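# Seat the two PUSH HOME drive blanks in a loose rack

## Task

Find the two drive blanks that the work order labels PUSH HOME and press each one in fully, until it bottoms out and latches, without disturbing the other blanks. The rack is free-standing: it may tilt only a little at most (more than that is a failure) and must be back in its original position at the end. Both blanks must stay latched once the robot lets go, and nothing may be pushed or dropped off the table.

## Robot and tools

Robot: one Franka FR3 arm with seven revolute joints and a Robotiq 2F-140 two-finger gripper. There is only one arm, so each command row covers that arm and its gripper.

Frame: all reported positions are in the scene frame, in metres. Its origin sits on the table surface straight beneath the arm's base, +z is up, and +y points to the left when facing along +x. The base may be slightly tilted against the table. The state line gives end_effector_position (the point midway between the finger pads when closed, i.e. link pinch) and end_effector_quat_wxyz (orientation, w first). The printed position can be somewhat wrong, especially with the arm stretched out. The fingers point along the gripper's +z and open and close along its y. Closed fingertips extend about 33 mm past end_effector_position, fully open ones about 9 mm; while closing, the tips travel roughly 24 mm further out, so keep clearance from surfaces.

Tool execute_actions, argument actions (a list holding zero or one item) plus optional pictures (true/false).
- Empty list: no command, returns the current state and the camera images.
- Motion item: {"rows": [[...]], "steps": N}. N is 9 to 15 control steps (default 15), each 1/30 s. Up to 15 rows; row k is used on step k and the final row is held for any remaining steps.
- Wait item: {"steps": N} with N up to 300 and no rows; it counts from the previous result and your reply time is included.
Each row is 10 numbers in this order: fr3_joint1 (waist), fr3_joint2 (shoulder), fr3_joint3 (upper arm roll), fr3_joint4 (elbow), fr3_joint5 (forearm roll), fr3_joint6 (wrist pitch), fr3_joint7 (wrist roll), then gripper position, gripper force_limit, gripper speed. The first seven are absolute target angles in radians, the same convention as the Joint positions line, not offsets. Stated ranges: waist -2.744..2.744, shoulder -1.784..1.784, upper arm roll -2.901..2.901, elbow -3.042..-0.152, forearm roll -2.807..2.807, wrist pitch 0.544..4.517, wrist roll -3.016..3.016. True ends may differ by up to 0.018 rad either way. A call is refused (nothing sent) if a target exceeds a stated end by over 0.018 rad and is further out than that joint's last reported angle. Targets beyond the true end are clipped there, and the result may then say "joint sent to its limit", possibly about an earlier action; its absence does not prove there is room left.
The last three numbers are each in [-1, 1]. position: +1 fully open (140 mm), pads touch near -0.8, -1 closes until blocked. force_limit: grip force, roughly 14 N at -1, 60 N at 0, 107 N at +1 (parts up to 40 mm wide). speed: about 30 mm/s at -1, 140 at 0, 250 at +1.

Motion limits: each step, a joint's sent target is kept within a fixed distance of its measured angle (0.248 rad for joints 1-4, 0.677 for joint 5, 0.715 for joint 6, 1.54 for joint 7), and if the targets would move the gripper over 70 mm from where it is, all are pulled back proportionally. Distant targets therefore take several calls. The arm keeps heading to the last row you sent while you think or wait, until it nearly stops or a step is HELD; after that only a new action moves it further or presses harder.

Timing of results: a motion's result is captured 9 steps before it finishes; those final steps run during your next reply, and the next action begins afterwards.

Result lines: Joint positions and Joint velocities (column order, rad and rad/s); position_measured in counts (3 fully open, 230 pads touching, not linear); object_status 0 moving, 1 blocked while opening, 2 blocked while closing (a grip), 3 reached target or pads met. Stopped fingers stay put until the position value changes by 0.01 or more; to squeeze harder while status is 2, raise force_limit and switch position between -1 and -0.98. "joint command not followed" means the clearance check altered or blocked targets (mounting blocks and posts count as arm); HELD flags steps where your row was partly or wholly not sent.

Faults to avoid: joint torque reaching its load limit (85 N m for joints 1-4, 11 N m for joints 5-7) or any external force on the arm, gripper or held item reaching 85 N (held weight included) halts the arm for 10 s and drops the rest of the call. Holding loads heats motors; heed MOTOR HOT warnings, since an OVER-TEMPERATURE FAULT brakes the arm until it cools. Push the blanks firmly but gently, keep the rack from tipping or sliding, avoid slams and hard hits, and knock nothing off the table. Smooth, quick, low-effort motion is preferred.

Cameras: cam_high (672x504), cam_low (672x504), cam_wrist (616x616 fisheye, posed from joint readings). Images arrive only with an empty action list or pictures: true. zoom_image takes camera and region [x0, y0, x1, y1] in pixels (origin top-left, at most 504x504) for a closer look at the latest image. Calibrations are provided but may be off by a couple of degrees and several millimetres.

Other tools: show_instructions (no arguments) displays the work order image identifying which blanks are PUSH HOME; read_manual returns licence text only; finished_scene with scene (integer) ends and grades the current scene irreversibly, so call it only once both blanks are latched and the robot has let go.

Each tool is called after "Call:" in YAML: its name, and indented under it one key for each argument.

Reference images:

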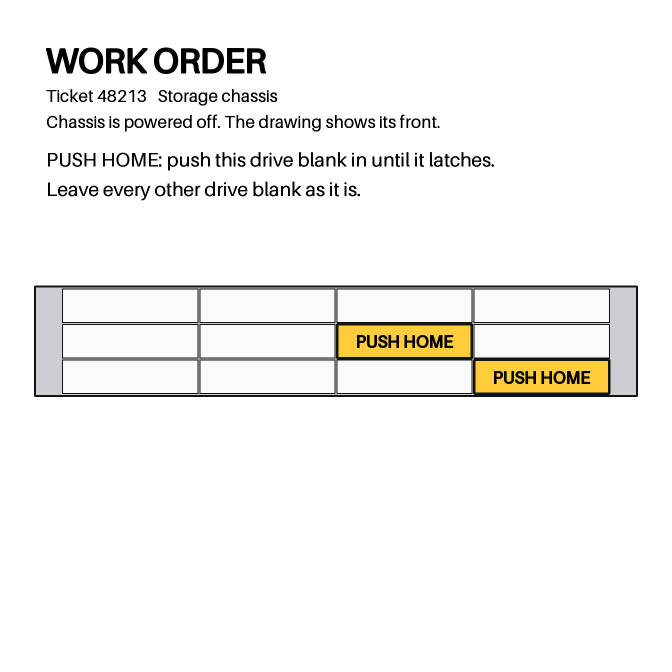

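## Session

Call:
execute_actions:
  actions: []

Scene clock: 0.00 s of 4500.00 s.
end_effector_position=(+0.5711, -0.1696, +0.2641) position_measured=3 object_status=3 end_effector_quat_wxyz=(+0.490, +0.776, +0.220, -0.331)
Joint positions: [ 0.13   0.688  0.027 -1.563 -1.017  1.383 -1.622]
Joint velocities: [-0.001  0.001  0.001  0.001 -0.001  0.    -0.   ]

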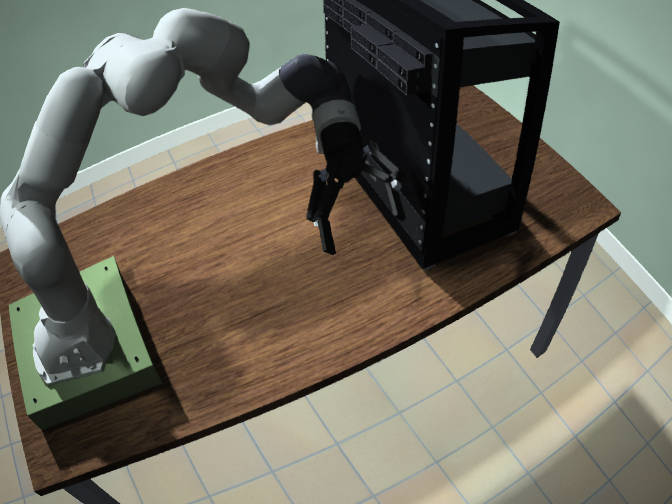

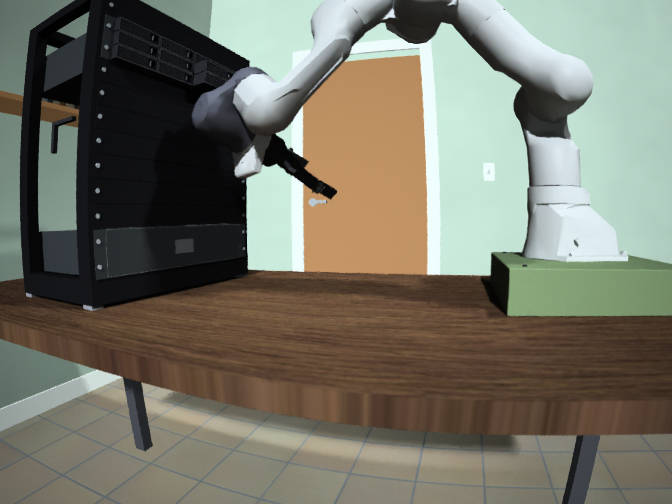

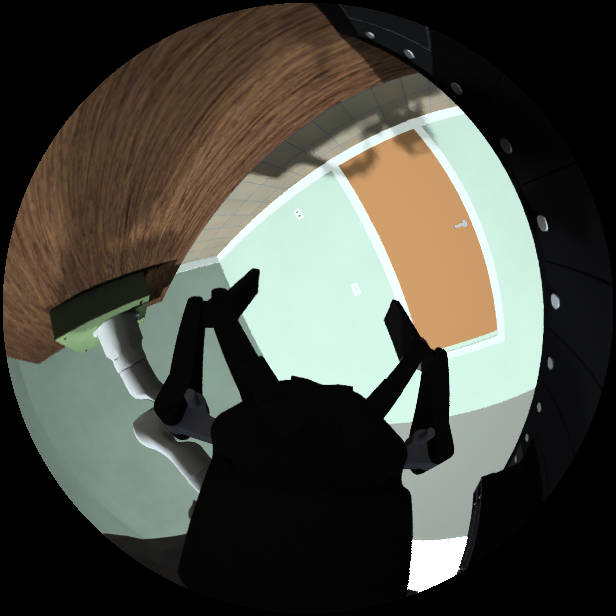

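Call:
zoom_image:
  camera: "cam_low"
  region: [80, 0, 280, 150]

Call:
zoom_image:
  camera: "cam_high"
  region: [300, 0, 480, 135]

Region (80, 0, 280, 150) of cam_low's 672x504 image, scaled by 2.520, with more detail than that image has; it fills the top 378 rows of this view, and the rest is white.

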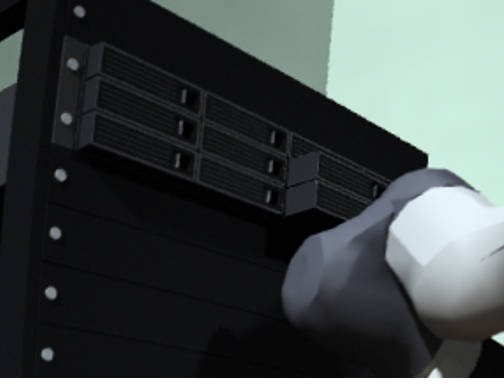

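Region (300, 0, 480, 135) of cam_high's 672x504 image, scaled by 2.800, with more detail than that image has; it fills the top 378 rows of this view, and the rest is white.

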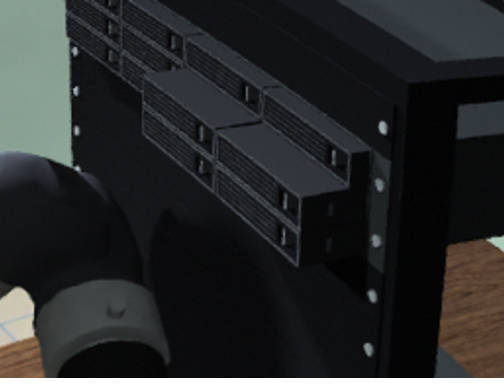

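Call:
execute_actions:
  actions:
    - {"rows":[[0.12,0.5,0.02,-1.75,-1,1.45,-1.5,-1,0,0],[0.12,0.3,0.02,-1.95,-0.95,1.55,-1.3,-1,0,0],[0.12,0.3,0.02,-1.95,-0.95,1.55,-1.3,-1,0,0],[0.11,0.1,0.01,-2.15,-0.9,1.7,-1.1,-1,0,0],[0.11,0.1,0.01,-2.15,-0.9,1.7,-1.1,-1,0,0],[0.11,-0.1,0.01,-2.35,-0.8,1.9,-0.9,-1,0,0],[0.11,-0.1,0.01,-2.35,-0.8,1.9,-0.9,-1,0,0],[0.1,-0.3,0,-2.55,-0.7,2.1,-0.7,-1,0,0],[0.1,-0.3,0,-2.55,-0.7,2.1,-0.7,-1,0,0],[0.1,-0.6,0,-2.8,-0.6,2.3,-0.5,-1,0,0]],"steps":15}

Call:
execute_actions:
  actions:
    - {"steps":45}

Call:
execute_actions:
  actions:
    - {"rows":[[0.1,-0.6,0,-2.8,0,3.77,0,-1,0,0]],"steps":15}

Call:
execute_actions:
  actions:
    - {"steps":30}
  pictures: true

Scene clock: 7.73 s of 4500.00 s.
end_effector_position=(+0.4853, -0.1697, +0.2827) position_measured=40 object_status=0 end_effector_quat_wxyz=(+0.457, +0.839, +0.169, -0.240)
Joint positions: [ 0.115  0.284  0.014 -2.023 -0.919  1.591 -1.408]
Joint velocities: [-0.12  -2.327 -0.098 -2.17   1.005  1.783  1.665]
Steps of this call (steps 1 to 90: nothing new was sent; then 4.53 s passed at rest; steps 91 to 96: the first 6 steps of this action). Readings (joint positions | what the end effector reports):
91: [0.129 0.654 0.027 -1.618 -1.015 1.399 -1.610] | position_measured=3 object_status=0
92: [0.127 0.594 0.025 -1.701 -1.001 1.425 -1.580] | position_measured=10 object_status=0
94: [0.123 0.445 0.021 -1.865 -0.969 1.490 -1.506] | position_measured=25 object_status=0
96: the state above

Scene clock: 9.23 s of 4500.00 s.
end_effector_position=(+0.3970, -0.0435, +0.2713) position_measured=233 object_status=3 end_effector_quat_wxyz=(+0.164, +0.939, -0.251, +0.170)
Joint positions: [ 0.103 -0.598  0.002 -2.799 -0.604  2.298 -0.512]
Joint velocities: [-0.    -0.    -0.    -0.001  0.001  0.002  0.029]
Kept back: nothing.
Steps of this call (steps 1 to 9: the last 9 steps of your previous action; steps 10 to 45: the robot went on to your last target). Readings (joint positions | what the end effector reports):
1: [0.113 0.203 0.012 -2.101 -0.892 1.646 -1.355] | position_measured=48 object_status=0
2: [0.110 0.133 0.010 -2.164 -0.858 1.705 -1.304] | position_measured=55 object_status=0
4: [0.106 0.005 0.006 -2.282 -0.795 1.822 -1.203] | position_measured=70 object_status=0
8: [0.104 -0.257 0.003 -2.539 -0.682 2.053 -0.990] | position_measured=101 object_status=0
45: the state above

Scene clock: 9.43 s of 4500.00 s.
end_effector_position=(+0.4359, +0.0187, +0.2833) position_measured=233 object_status=3 end_effector_quat_wxyz=(+0.023, +0.919, -0.336, +0.204)
Joint positions: [ 0.102 -0.597  0.002 -2.802 -0.402  2.51  -0.431]
Joint velocities: [ 0.    -0.001 -0.002  0.008  0.787  1.039  0.373]
Steps of this call (steps 1 to 6: the first 6 steps of this action). Readings (joint positions | what the end effector reports):
1: [0.102 -0.597 0.002 -2.801 -0.568 2.328 -0.499] | position_measured=233 object_status=3
2: [0.102 -0.597 0.002 -2.801 -0.530 2.364 -0.484] | position_measured=233 object_status=3
4: [0.102 -0.597 0.002 -2.802 -0.462 2.436 -0.457] | position_measured=233 object_status=3
6: the state above

Scene clock: 10.43 s of 4500.00 s.
end_effector_position=(+0.5699, +0.0902, +0.5902) position_measured=233 object_status=3 end_effector_quat_wxyz=(-0.464, +0.612, -0.452, +0.454)
Joint positions: [ 0.102 -0.598  0.002 -2.8   -0.023  3.614 -0.121]
Joint velocities: [ 0.    -0.008  0.     0.002  0.162  0.939  0.386]
Kept back: nothing.
Steps of this call (steps 1 to 9: the last 9 steps of your previous action; steps 10 to 30: the robot went on to your last target). Readings (joint positions | what the end effector reports):
1: [0.102 -0.597 0.002 -2.801 -0.374 2.546 -0.418] | position_measured=233 object_status=3
2: [0.102 -0.597 0.002 -2.801 -0.349 2.584 -0.406] | position_measured=233 object_status=3
4: [0.102 -0.597 0.002 -2.801 -0.304 2.658 -0.382] | position_measured=233 object_status=3
8: [0.102 -0.597 0.002 -2.801 -0.230 2.807 -0.339] | position_measured=233 object_status=3
30: the state above
camera_calibration (this result's frames):
cam_wrist: T_world_to_cam=[[-0.0129599, -0.349597, -0.93681, 0.603012], [-0.671937, 0.696865, -0.250759, 0.455244], [0.740495, 0.626227, -0.243939, -0.145417], [0, 0, 0, 1]] pos_world=[0.421391, -0.0153679, 0.643592]

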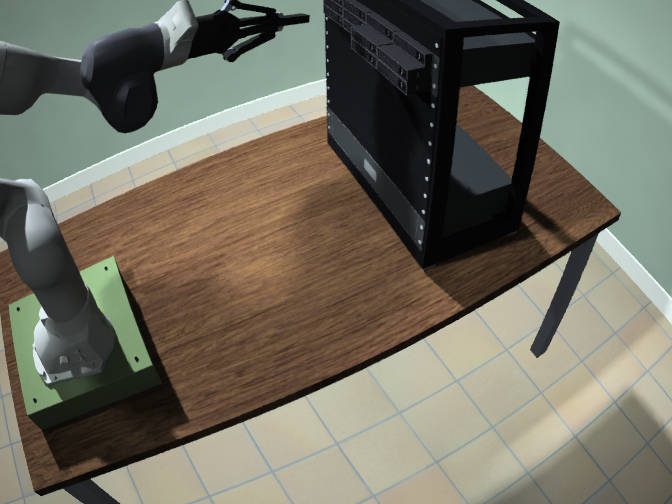

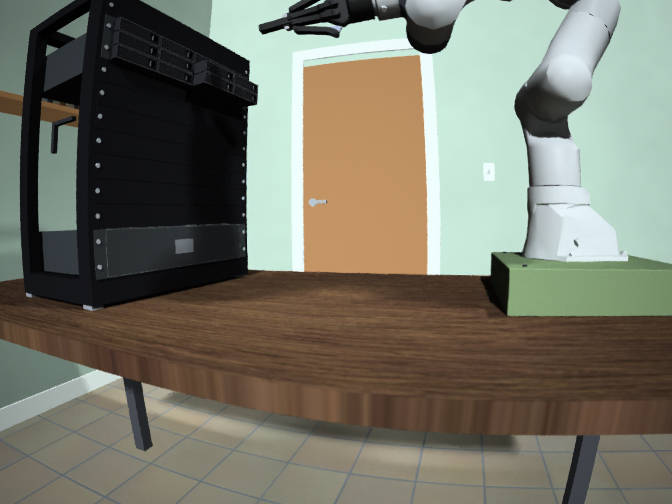

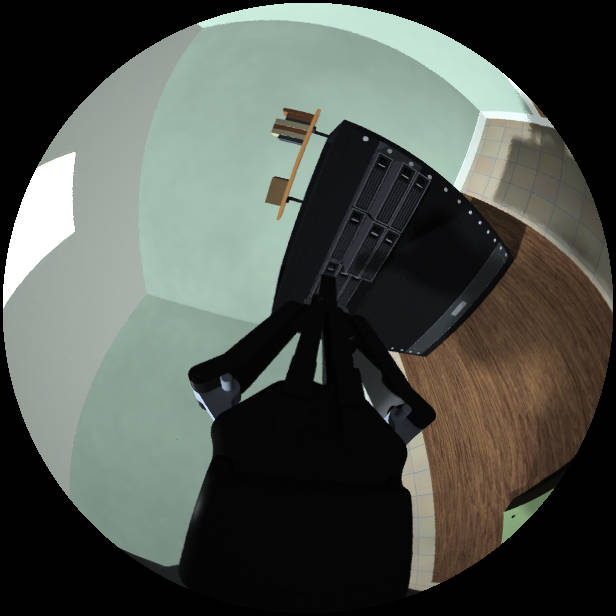

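Call:
execute_actions:
  actions:
    - {"rows":[[0.1,-0.55,0,-2.797,0,3.82,0,-1,0,0],[0.1,-0.5,0,-2.794,0,3.865,0,-1,0,0],[0.1,-0.45,0,-2.791,0,3.91,0,-1,0,0],[0.1,-0.4,0,-2.788,0,3.96,0,-1,0,0],[0.1,-0.35,0,-2.785,0,4.005,0,-1,0,0],[0.1,-0.3,0,-2.782,0,4.05,0,-1,0,0],[0.1,-0.25,0,-2.78,0,4.1,0,-1,0,0],[0.1,-0.2,0,-2.777,0,4.15,0,-1,0,0],[0.1,-0.15,0,-2.774,0,4.195,0,-1,0,0],[0.1,-0.1,0,-2.771,0,4.24,0,-1,0,0],[0.1,-0.05,0,-2.769,0,4.29,0,-1,0,0],[0.1,0,0,-2.766,0,4.335,0,-1,0,0],[0.1,0.04,0,-2.764,0,4.375,0,-1,0,0],[0.1,0.062,0,-2.763,0,4.396,0,-1,0,0]],"steps":15}

Call:
execute_actions:
  actions:
    - {"steps":30}
  pictures: true

Scene clock: 11.27 s of 4500.00 s.
end_effector_position=(+0.5915, +0.0895, +0.5816) position_measured=233 object_status=3 end_effector_quat_wxyz=(+0.521, -0.552, +0.468, -0.453)
Joint positions: [ 0.102 -0.406  0.002 -2.784 -0.004  3.901 -0.011]
Joint velocities: [-0.001  1.41   0.001  0.032  0.005  0.869  0.027]
Steps of this call (steps 1 to 19: the robot went on to your last target; steps 20 to 25: the first 6 steps of this action). Readings (joint positions | what the end effector reports):
20: [0.102 -0.591 0.002 -2.798 -0.004 3.775 -0.017] | position_measured=233 object_status=3
21: [0.102 -0.570 0.002 -2.794 -0.004 3.792 -0.015] | position_measured=233 object_status=3
23: [0.102 -0.498 0.002 -2.787 -0.004 3.840 -0.013] | position_measured=233 object_status=3
25: the state above

Scene clock: 12.27 s of 4500.00 s.
end_effector_position=(+0.6110, +0.0926, +0.4650) position_measured=233 object_status=3 end_effector_quat_wxyz=(+0.535, -0.538, +0.460, -0.461)
Joint positions: [ 0.102  0.059  0.002 -2.764 -0.004  4.391 -0.004]
Joint velocities: [-0.001  0.     0.    -0.001 -0.     0.013  0.001]
Kept back: nothing.
Steps of this call (steps 1 to 9: the last 9 steps of your previous action; steps 10 to 30: the robot went on to your last target). Readings (joint positions | what the end effector reports):
1: [0.102 -0.356 0.002 -2.782 -0.004 3.936 -0.011] | position_measured=233 object_status=3
2: [0.102 -0.306 0.002 -2.780 -0.004 3.973 -0.010] | position_measured=233 object_status=3
4: [0.102 -0.206 0.002 -2.776 -0.004 4.052 -0.009] | position_measured=233 object_status=3
8: [0.102 -0.015 0.002 -2.768 -0.004 4.216 -0.007] | position_measured=233 object_status=3
30: the state above
camera_calibration (this result's frames):
cam_wrist: T_world_to_cam=[[0.109523, -0.199296, -0.9738, 0.41546], [-0.627513, 0.745918, -0.223234, 0.405339], [0.770865, 0.635521, -0.0433656, -0.320618], [0, 0, 0, 1]] pos_world=[0.456007, -0.015791, 0.481157]

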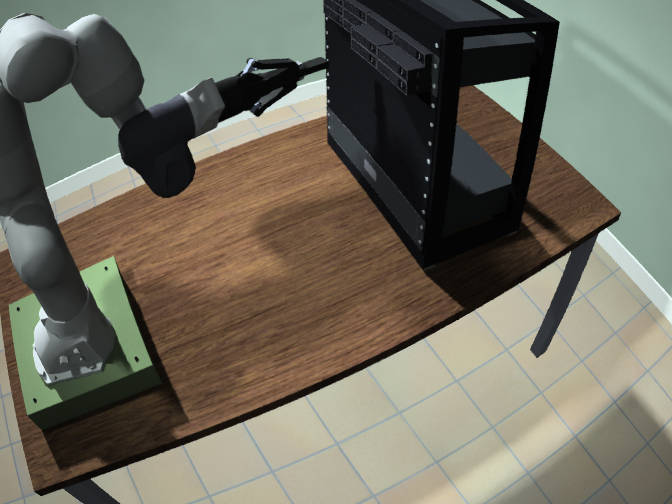

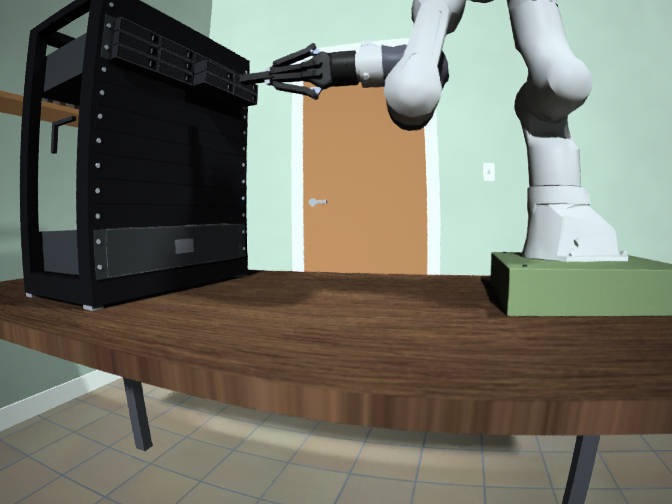

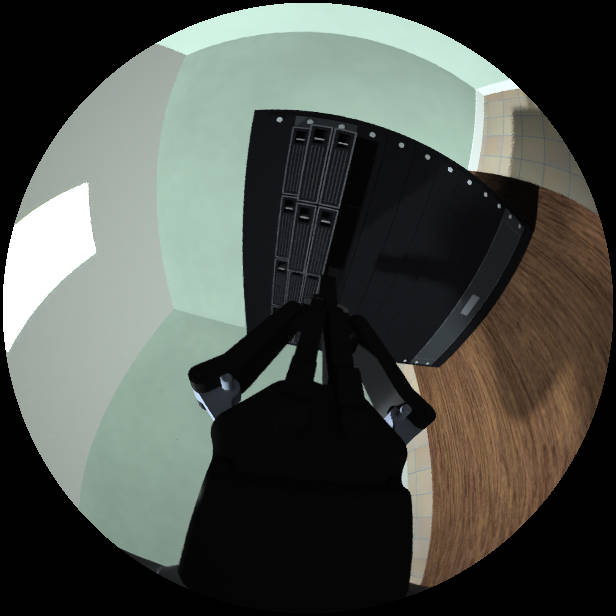

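Call:
zoom_image:
  camera: "cam_wrist"
  region: [230, 100, 430, 330]

Call:
zoom_image:
  camera: "cam_low"
  region: [160, 20, 340, 130]

Call:
zoom_image:
  camera: "cam_high"
  region: [260, 0, 460, 130]

Region (230, 100, 430, 330) of cam_wrist's 616x616 image, scaled by 2.191, with more detail than that image has; it fills the left 438 columns of this view, and the rest is white.

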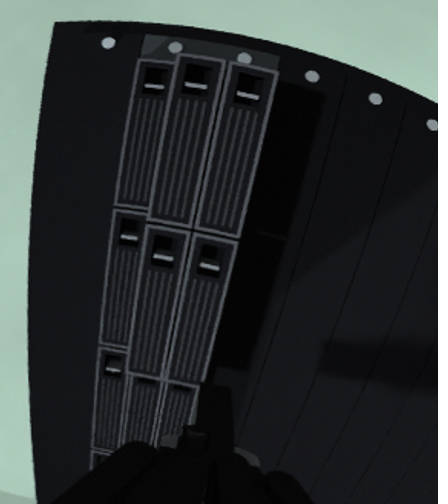

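Region (160, 20, 340, 130) of cam_low's 672x504 image, scaled by 2.800, with more detail than that image has.

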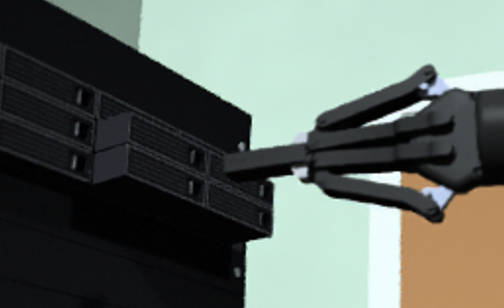

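Region (260, 0, 460, 130) of cam_high's 672x504 image, scaled by 2.520, with more detail than that image has; it fills the top 328 rows of this view, and the rest is white.

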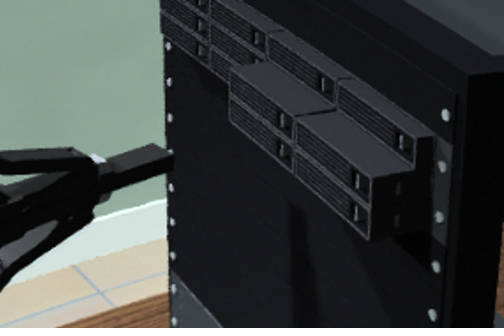

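Call:
execute_actions:
  actions:
    - {"rows":[[0.095,0.045,0,-2.75,0,4.36,0,-1,0,0],[0.09,0.035,0,-2.73,0,4.33,0,-1,0,0],[0.085,0.027,0,-2.705,0,4.3,0,-1,0,0],[0.08,0.018,0,-2.68,0,4.265,0,-1,0,0],[0.075,0.01,0,-2.651,0,4.231,0,-1,0,0]],"steps":12}

Call:
execute_actions:
  actions:
    - {"steps":20}
  pictures: true

Call:
zoom_image:
  camera: "cam_low"
  region: [160, 20, 340, 130]

Call:
zoom_image:
  camera: "cam_wrist"
  region: [230, 100, 430, 330]

Scene clock: 14.63 s of 4500.00 s.
end_effector_position=(+0.6187, +0.0899, +0.4751) position_measured=233 object_status=3 end_effector_quat_wxyz=(+0.536, -0.535, +0.460, -0.464)
Joint positions: [ 0.096  0.048  0.002 -2.742 -0.004  4.365 -0.004]
Joint velocities: [-0.101 -0.19  -0.     0.437 -0.001 -0.392  0.002]
Steps of this call (steps 1 to 15: the robot went on to your last target; steps 16 to 68: nothing new was sent; steps 69 to 71: the first 3 steps of this action). Readings (joint positions | what the end effector reports):
69: [0.101 0.058 0.002 -2.762 -0.004 4.388 -0.004] | position_measured=233 object_status=3
70: [0.099 0.054 0.002 -2.755 -0.004 4.378 -0.004] | position_measured=233 object_status=3
71: the state above

Scene clock: 15.30 s of 4500.00 s.
end_effector_position=(+0.6488, +0.0817, +0.5075) position_measured=233 object_status=3 end_effector_quat_wxyz=(+0.531, -0.531, +0.465, -0.469)
Joint positions: [ 0.078  0.01   0.001 -2.652 -0.004  4.236 -0.004]
Joint velocities: [-0.001 -0.001  0.001  0.    -0.    -0.017  0.002]
Kept back: nothing.
Steps of this call (steps 1 to 9: the last 9 steps of your previous action; steps 10 to 20: the robot went on to your last target). Readings (joint positions | what the end effector reports):
1: [0.092 0.041 0.002 -2.724 -0.004 4.347 -0.004] | position_measured=233 object_status=3
2: [0.088 0.033 0.002 -2.702 -0.004 4.327 -0.004] | position_measured=233 object_status=3
4: [0.081 0.018 0.001 -2.670 -0.004 4.297 -0.004] | position_measured=233 object_status=3
8: [0.078 0.010 0.001 -2.653 -0.004 4.263 -0.004] | position_measured=233 object_status=3
20: the state above
camera_calibration (this result's frames):
cam_wrist: T_world_to_cam=[[0.109818, -0.201444, -0.973324, 0.450361], [-0.607253, 0.761644, -0.226148, 0.433706], [0.786883, 0.615889, -0.0386853, -0.352136], [0, 0, 0, 1]] pos_world=[0.491002, -0.0227304, 0.522806]

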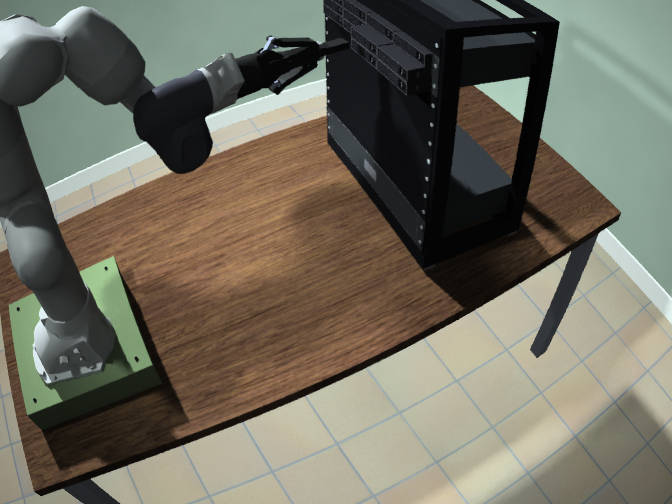

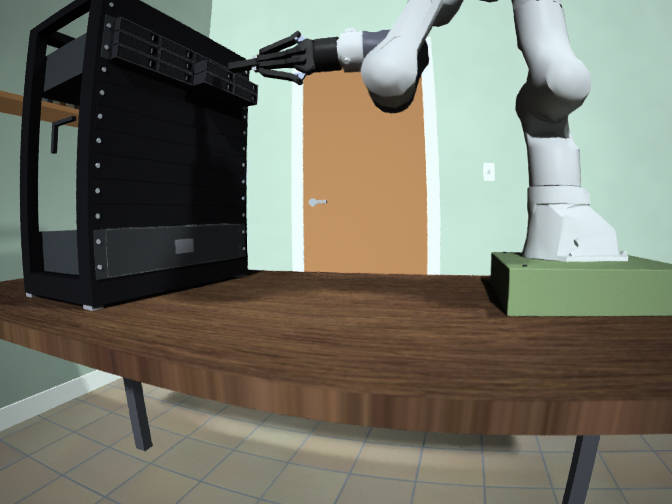

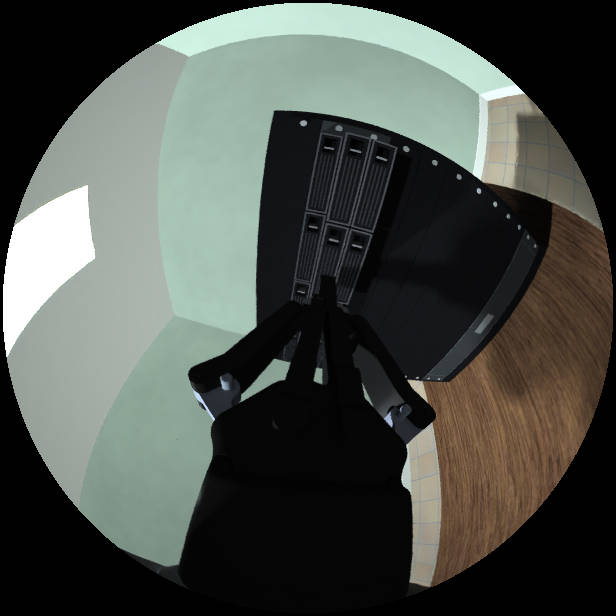

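Region (160, 20, 340, 130) of cam_low's 672x504 image, scaled by 2.800, with more detail than that image has.

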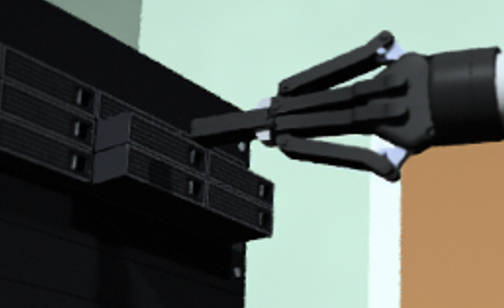

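Region (230, 100, 430, 330) of cam_wrist's 616x616 image, scaled by 2.191, with more detail than that image has; it fills the left 438 columns of this view, and the rest is white.

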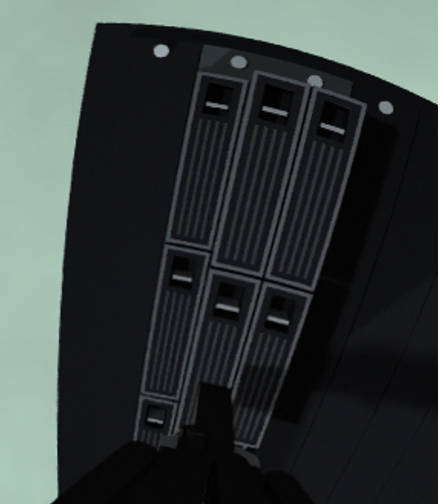

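Call:
execute_actions:
  actions:
    - {"rows":[[0.075,0.03,0,-2.623,0,4.224,0,-1,0,0],[0.075,0.05,0,-2.596,0,4.217,0,-1,0,0]],"steps":12}

Call:
execute_actions:
  actions:
    - {"steps":15}
  pictures: true

Call:
zoom_image:
  camera: "cam_low"
  region: [170, 30, 290, 110]

Call:
zoom_image:
  camera: "cam_high"
  region: [310, 0, 430, 90]

Call:
zoom_image:
  camera: "cam_wrist"
  region: [260, 180, 400, 320]

Scene clock: 16.37 s of 4500.00 s.
end_effector_position=(+0.6587, +0.0829, +0.5101) position_measured=233 object_status=3 end_effector_quat_wxyz=(+0.532, -0.530, +0.464, -0.470)
Joint positions: [ 0.078  0.032  0.001 -2.619 -0.004  4.228 -0.004]
Joint velocities: [-0.001  0.218 -0.     0.307 -0.001 -0.062  0.002]
Steps of this call (steps 1 to 15: the robot went on to your last target; steps 16 to 29: nothing new was sent; steps 30 to 32: the first 3 steps of this action). Readings (joint positions | what the end effector reports):
30: [0.078 0.014 0.001 -2.646 -0.004 4.233 -0.004] | position_measured=233 object_status=3
31: [0.078 0.023 0.001 -2.631 -0.004 4.231 -0.004] | position_measured=233 object_status=3
32: the state above

Scene clock: 16.87 s of 4500.00 s.
end_effector_position=(+0.6655, +0.0837, +0.5092) position_measured=233 object_status=3 end_effector_quat_wxyz=(+0.531, -0.530, +0.465, -0.469)
Joint positions: [ 0.078  0.047  0.001 -2.597 -0.004  4.22  -0.004]
Joint velocities: [ 0.     0.     0.     0.001  0.    -0.003 -0.002]
Kept back: nothing.
Steps of this call (steps 1 to 9: the last 9 steps of your previous action; steps 10 to 15: the robot went on to your last target). Readings (joint positions | what the end effector reports):
1: [0.078 0.038 0.001 -2.611 -0.004 4.227 -0.004] | position_measured=233 object_status=3
2: [0.078 0.042 0.001 -2.606 -0.004 4.225 -0.004] | position_measured=233 object_status=3
4: [0.078 0.045 0.001 -2.601 -0.004 4.223 -0.004] | position_measured=233 object_status=3
8: [0.078 0.047 0.001 -2.598 -0.004 4.221 -0.004] | position_measured=233 object_status=3
15: the state above
camera_calibration (this result's frames):
cam_wrist: T_world_to_cam=[[0.111329, -0.20126, -0.973191, 0.449411], [-0.606774, 0.761786, -0.226953, 0.442796], [0.78704, 0.615773, -0.0373104, -0.367272], [0, 0, 0, 1]] pos_world=[0.507702, -0.0207109, 0.524153]

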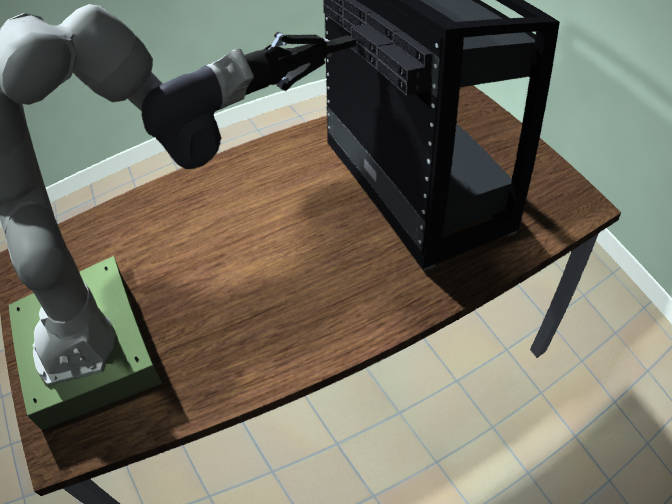

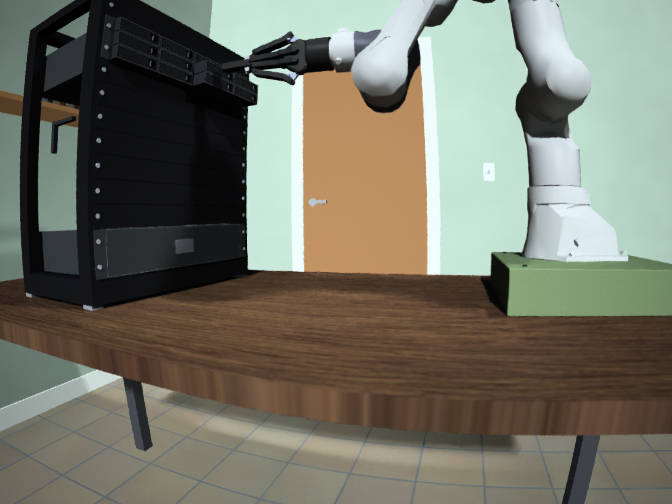

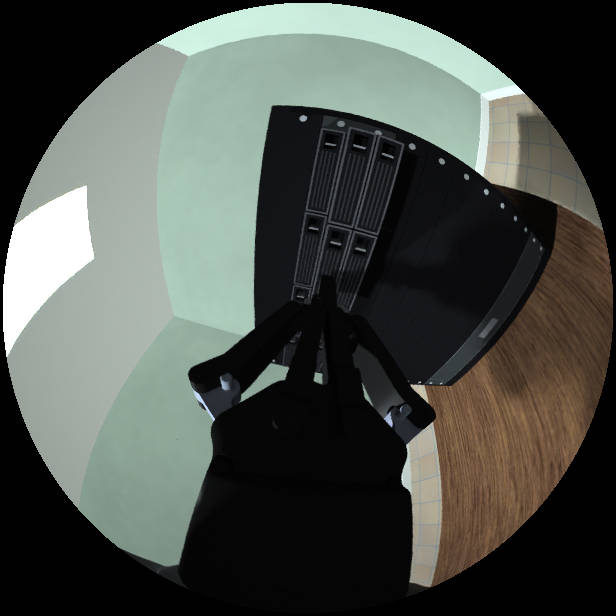

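Region (170, 30, 290, 110) of cam_low's 672x504 image, scaled by 4.200, with more detail than that image has.

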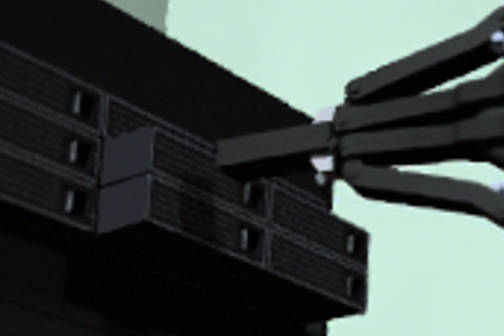

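Region (310, 0, 430, 90) of cam_high's 672x504 image, scaled by 4.200, with more detail than that image has; it fills the top 378 rows of this view, and the rest is white.

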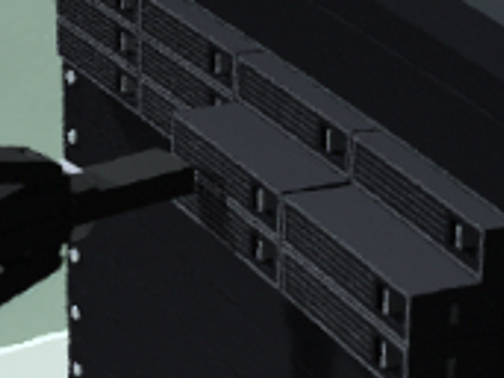

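Region (260, 180, 400, 320) of cam_wrist's 616x616 image, scaled by 3.600, with more detail than that image has.

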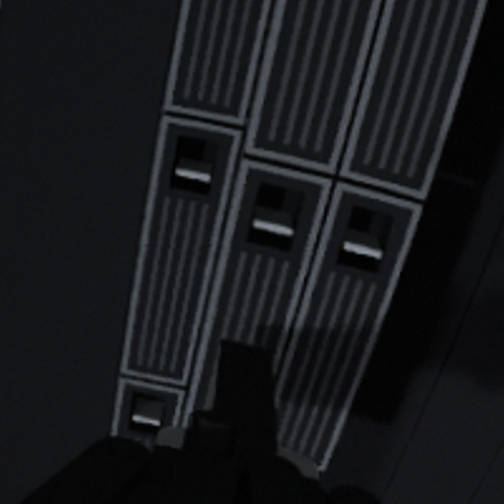

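Call:
execute_actions:
  actions:
    - {"rows":[[0.075,0.058,0,-2.585,0,4.214,0,-1,0,0],[0.075,0.066,0,-2.574,0,4.21,0,-1,0,0],[0.075,0.074,0,-2.563,0,4.207,0,-1,0,0],[0.075,0.081,0,-2.551,0,4.204,0,-1,0,0],[0.075,0.089,0,-2.54,0,4.2,0,-1,0,0],[0.075,0.097,0,-2.529,0,4.197,0,-1,0,0],[0.075,0.105,0,-2.518,0,4.193,0,-1,0,0],[0.075,0.113,0,-2.506,0,4.19,0,-1,0,0],[0.075,0.121,0,-2.495,0,4.187,0,-1,0,0],[0.075,0.129,0,-2.484,0,4.183,0,-1,0,0]],"steps":12}

Call:
execute_actions:
  actions:
    - {"steps":18}
  pictures: true

Call:
zoom_image:
  camera: "cam_low"
  region: [170, 30, 290, 110]

Call:
zoom_image:
  camera: "cam_high"
  region: [310, 0, 430, 90]

Scene clock: 18.30 s of 4500.00 s.
end_effector_position=(+0.6703, +0.0843, +0.5100) position_measured=233 object_status=3 end_effector_quat_wxyz=(+0.532, -0.530, +0.465, -0.470)
Joint positions: [ 0.078  0.059  0.001 -2.581 -0.004  4.217 -0.004]
Joint velocities: [ 0.001  0.166  0.001  0.231  0.001 -0.046 -0.002]
Steps of this call (steps 1 to 15: the robot went on to your last target; steps 16 to 40: nothing new was sent; steps 41 to 43: the first 3 steps of this action). Readings (joint positions | what the end effector reports):
41: [0.078 0.049 0.001 -2.595 -0.004 4.219 -0.004] | position_measured=233 object_status=3
42: [0.078 0.053 0.001 -2.589 -0.004 4.218 -0.004] | position_measured=233 object_status=3
43: the state above

Scene clock: 18.90 s of 4500.00 s.
end_effector_position=(+0.6989, +0.0848, +0.5113) position_measured=233 object_status=3 end_effector_quat_wxyz=(+0.532, -0.528, +0.465, -0.472)
Joint positions: [ 0.075  0.124 -0.    -2.486 -0.002  4.191 -0.004]
Joint velocities: [ 0.     0.001  0.001  0.002 -0.001 -0.005 -0.   ]
Kept back: nothing.
Steps of this call (steps 1 to 9: the last 9 steps of your previous action; steps 10 to 18: the robot went on to your last target). Readings (joint positions | what the end effector reports):
1: [0.078 0.065 0.001 -2.572 -0.004 4.215 -0.004] | position_measured=233 object_status=3
2: [0.078 0.072 0.001 -2.562 -0.004 4.213 -0.004] | position_measured=233 object_status=3
4: [0.078 0.086 0.001 -2.541 -0.004 4.208 -0.004] | position_measured=233 object_status=3
8: [0.076 0.116 0.000 -2.501 -0.002 4.198 -0.004] | position_measured=233 object_status=3
18: the state above
camera_calibration (this result's frames):
cam_wrist: T_world_to_cam=[[0.115287, -0.200392, -0.972909, 0.445015], [-0.601613, 0.765283, -0.228917, 0.45979], [0.790424, 0.611706, -0.0323308, -0.398637], [0, 0, 0, 1]] pos_world=[0.540404, -0.0188438, 0.525324]

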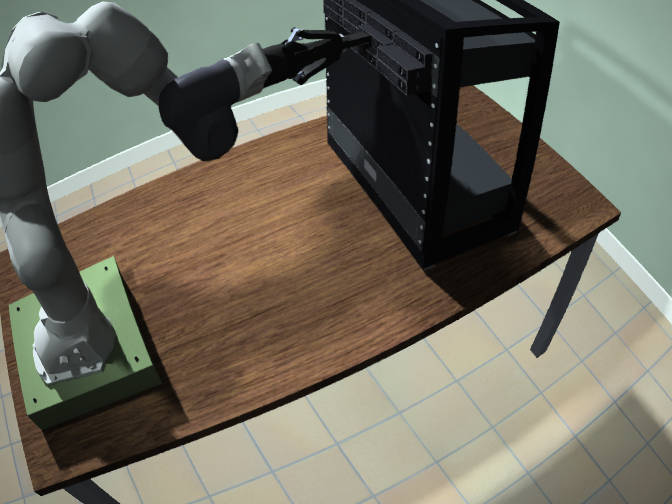

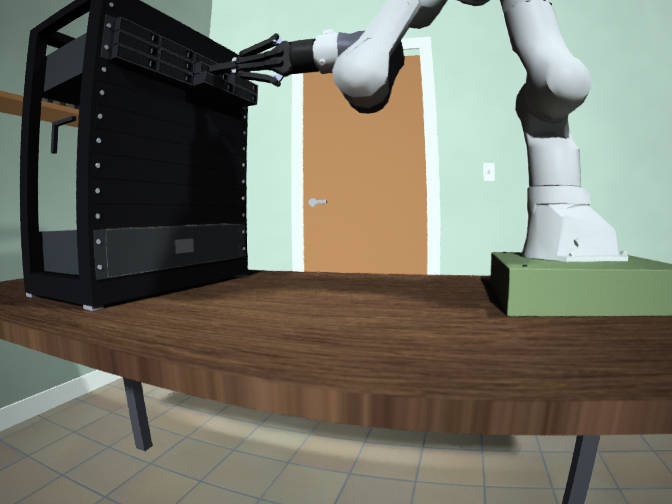

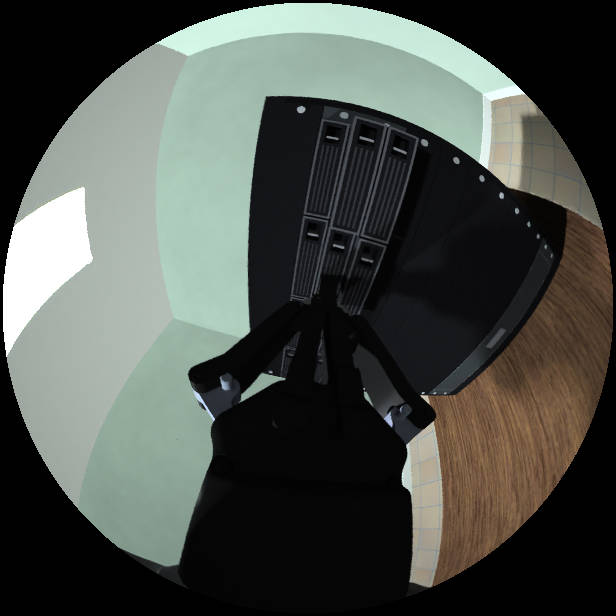

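Region (170, 30, 290, 110) of cam_low's 672x504 image, scaled by 4.200, with more detail than that image has.

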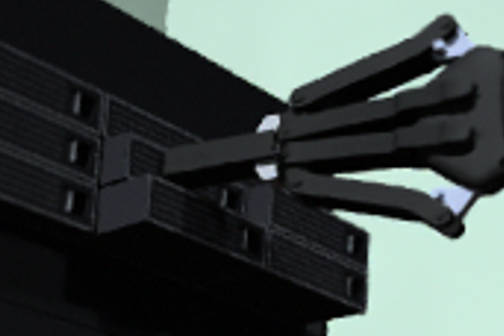

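Region (310, 0, 430, 90) of cam_high's 672x504 image, scaled by 4.200, with more detail than that image has; it fills the top 378 rows of this view, and the rest is white.

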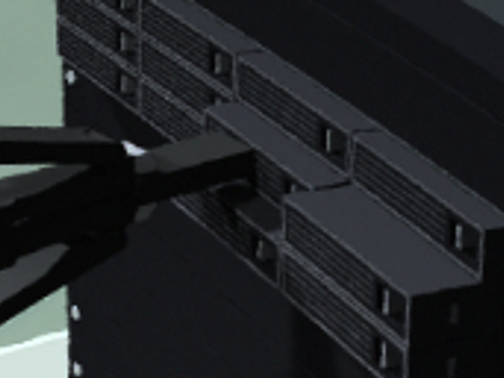

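Call:
execute_actions:
  actions:
    - {"rows":[[0.075,0.135,0,-2.476,0,4.181,0,-1,0,0],[0.075,0.14,0,-2.468,0,4.178,0,-1,0,0],[0.075,0.146,0,-2.46,0,4.176,0,-1,0,0],[0.075,0.151,0,-2.452,0,4.174,0,-1,0,0],[0.075,0.157,0,-2.443,0,4.171,0,-1,0,0],[0.075,0.163,0,-2.435,0,4.169,0,-1,0,0],[0.075,0.168,0,-2.427,0,4.166,0,-1,0,0],[0.075,0.174,0,-2.419,0,4.164,0,-1,0,0],[0.075,0.18,0,-2.411,0,4.161,0,-1,0,0],[0.075,0.185,0,-2.403,0,4.159,0,-1,0,0]],"steps":12}

Call:
execute_actions:
  actions:
    - {"steps":18}
  pictures: true

Call:
zoom_image:
  camera: "cam_low"
  region: [170, 30, 290, 110]

Call:
zoom_image:
  camera: "cam_high"
  region: [310, 0, 430, 90]

Scene clock: 19.83 s of 4500.00 s.
end_effector_position=(+0.7024, +0.0846, +0.5113) position_measured=233 object_status=3 end_effector_quat_wxyz=(+0.531, -0.527, +0.466, -0.472)
Joint positions: [ 0.075  0.133 -0.    -2.475 -0.001  4.188 -0.004]
Joint velocities: [-0.007  0.122 -0.004  0.164  0.006 -0.036 -0.001]
Steps of this call (steps 1 to 15: the robot went on to your last target; steps 16 to 25: nothing new was sent; steps 26 to 28: the first 3 steps of this action). Readings (joint positions | what the end effector reports):
26: [0.075 0.126 -0.000 -2.484 -0.001 4.190 -0.004] | position_measured=233 object_status=3
27: [0.075 0.129 -0.000 -2.480 -0.001 4.189 -0.004] | position_measured=233 object_status=3
28: the state above

Scene clock: 20.43 s of 4500.00 s.
end_effector_position=(+0.7182, +0.0836, +0.5114) position_measured=233 object_status=3 end_effector_quat_wxyz=(+0.532, -0.524, +0.465, -0.475)
Joint positions: [ 0.073  0.175 -0.002 -2.42   0.001  4.182 -0.004]
Joint velocities: [0.001 0.001 0.001 0.    0.001 0.002 0.001]
Kept back: nothing.
Steps of this call (steps 1 to 9: the last 9 steps of your previous action; steps 10 to 18: the robot went on to your last target). Readings (joint positions | what the end effector reports):
1: [0.075 0.137 -0.001 -2.468 -0.001 4.187 -0.004] | position_measured=233 object_status=3
2: [0.075 0.142 -0.001 -2.461 -0.001 4.185 -0.004] | position_measured=233 object_status=3
4: [0.074 0.153 -0.001 -2.446 -0.000 4.181 -0.004] | position_measured=233 object_status=3
8: [0.073 0.172 -0.002 -2.420 0.000 4.177 -0.004] | position_measured=233 object_status=3
18: the state above
camera_calibration (this result's frames):
cam_wrist: T_world_to_cam=[[0.120806, -0.199553, -0.972412, 0.438331], [-0.595537, 0.76915, -0.231826, 0.469214], [0.794192, 0.607113, -0.0259237, -0.418791], [0, 0, 0, 1]] pos_world=[0.559082, -0.0191714, 0.524158]

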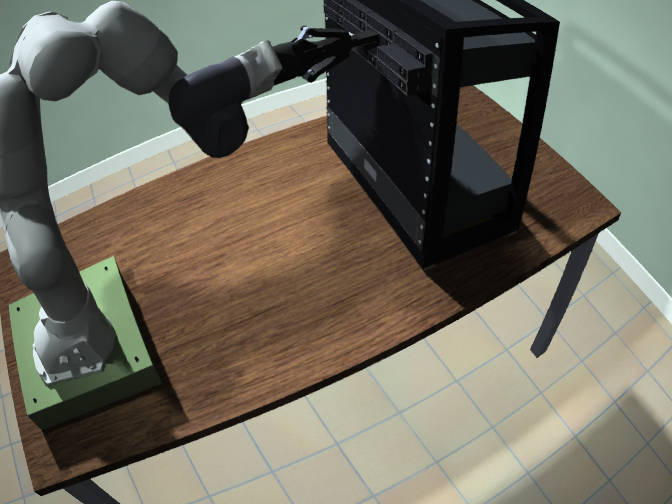

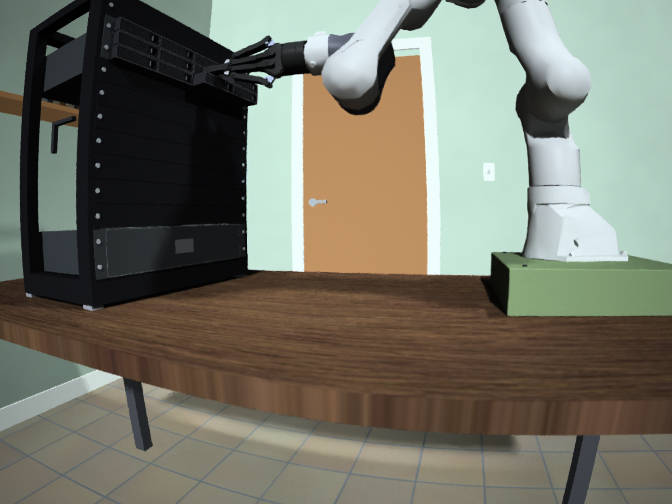

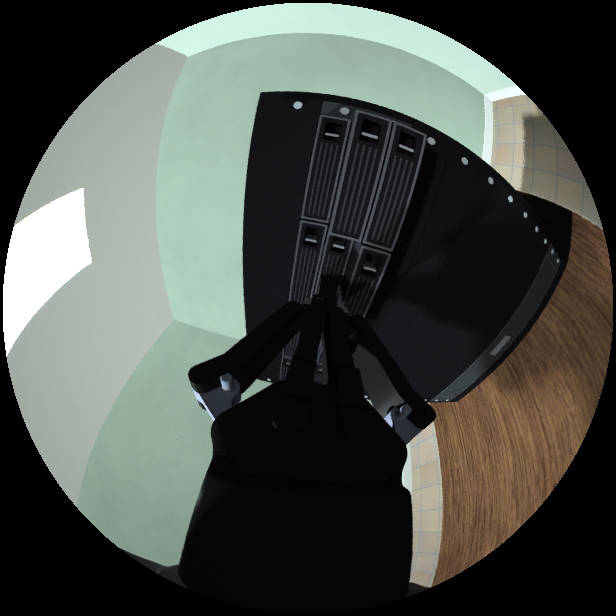

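Region (170, 30, 290, 110) of cam_low's 672x504 image, scaled by 4.200, with more detail than that image has.

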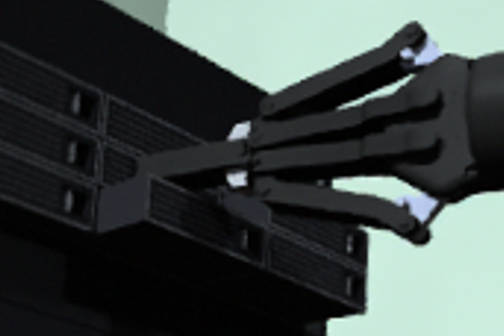

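Region (310, 0, 430, 90) of cam_high's 672x504 image, scaled by 4.200, with more detail than that image has; it fills the top 378 rows of this view, and the rest is white.

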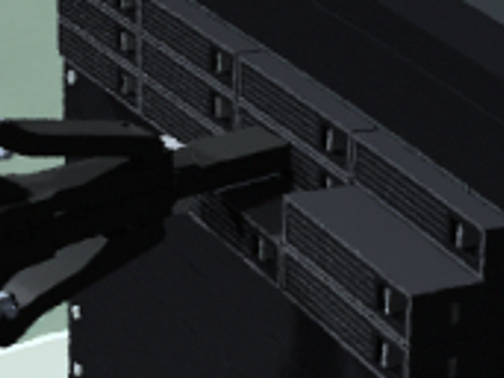

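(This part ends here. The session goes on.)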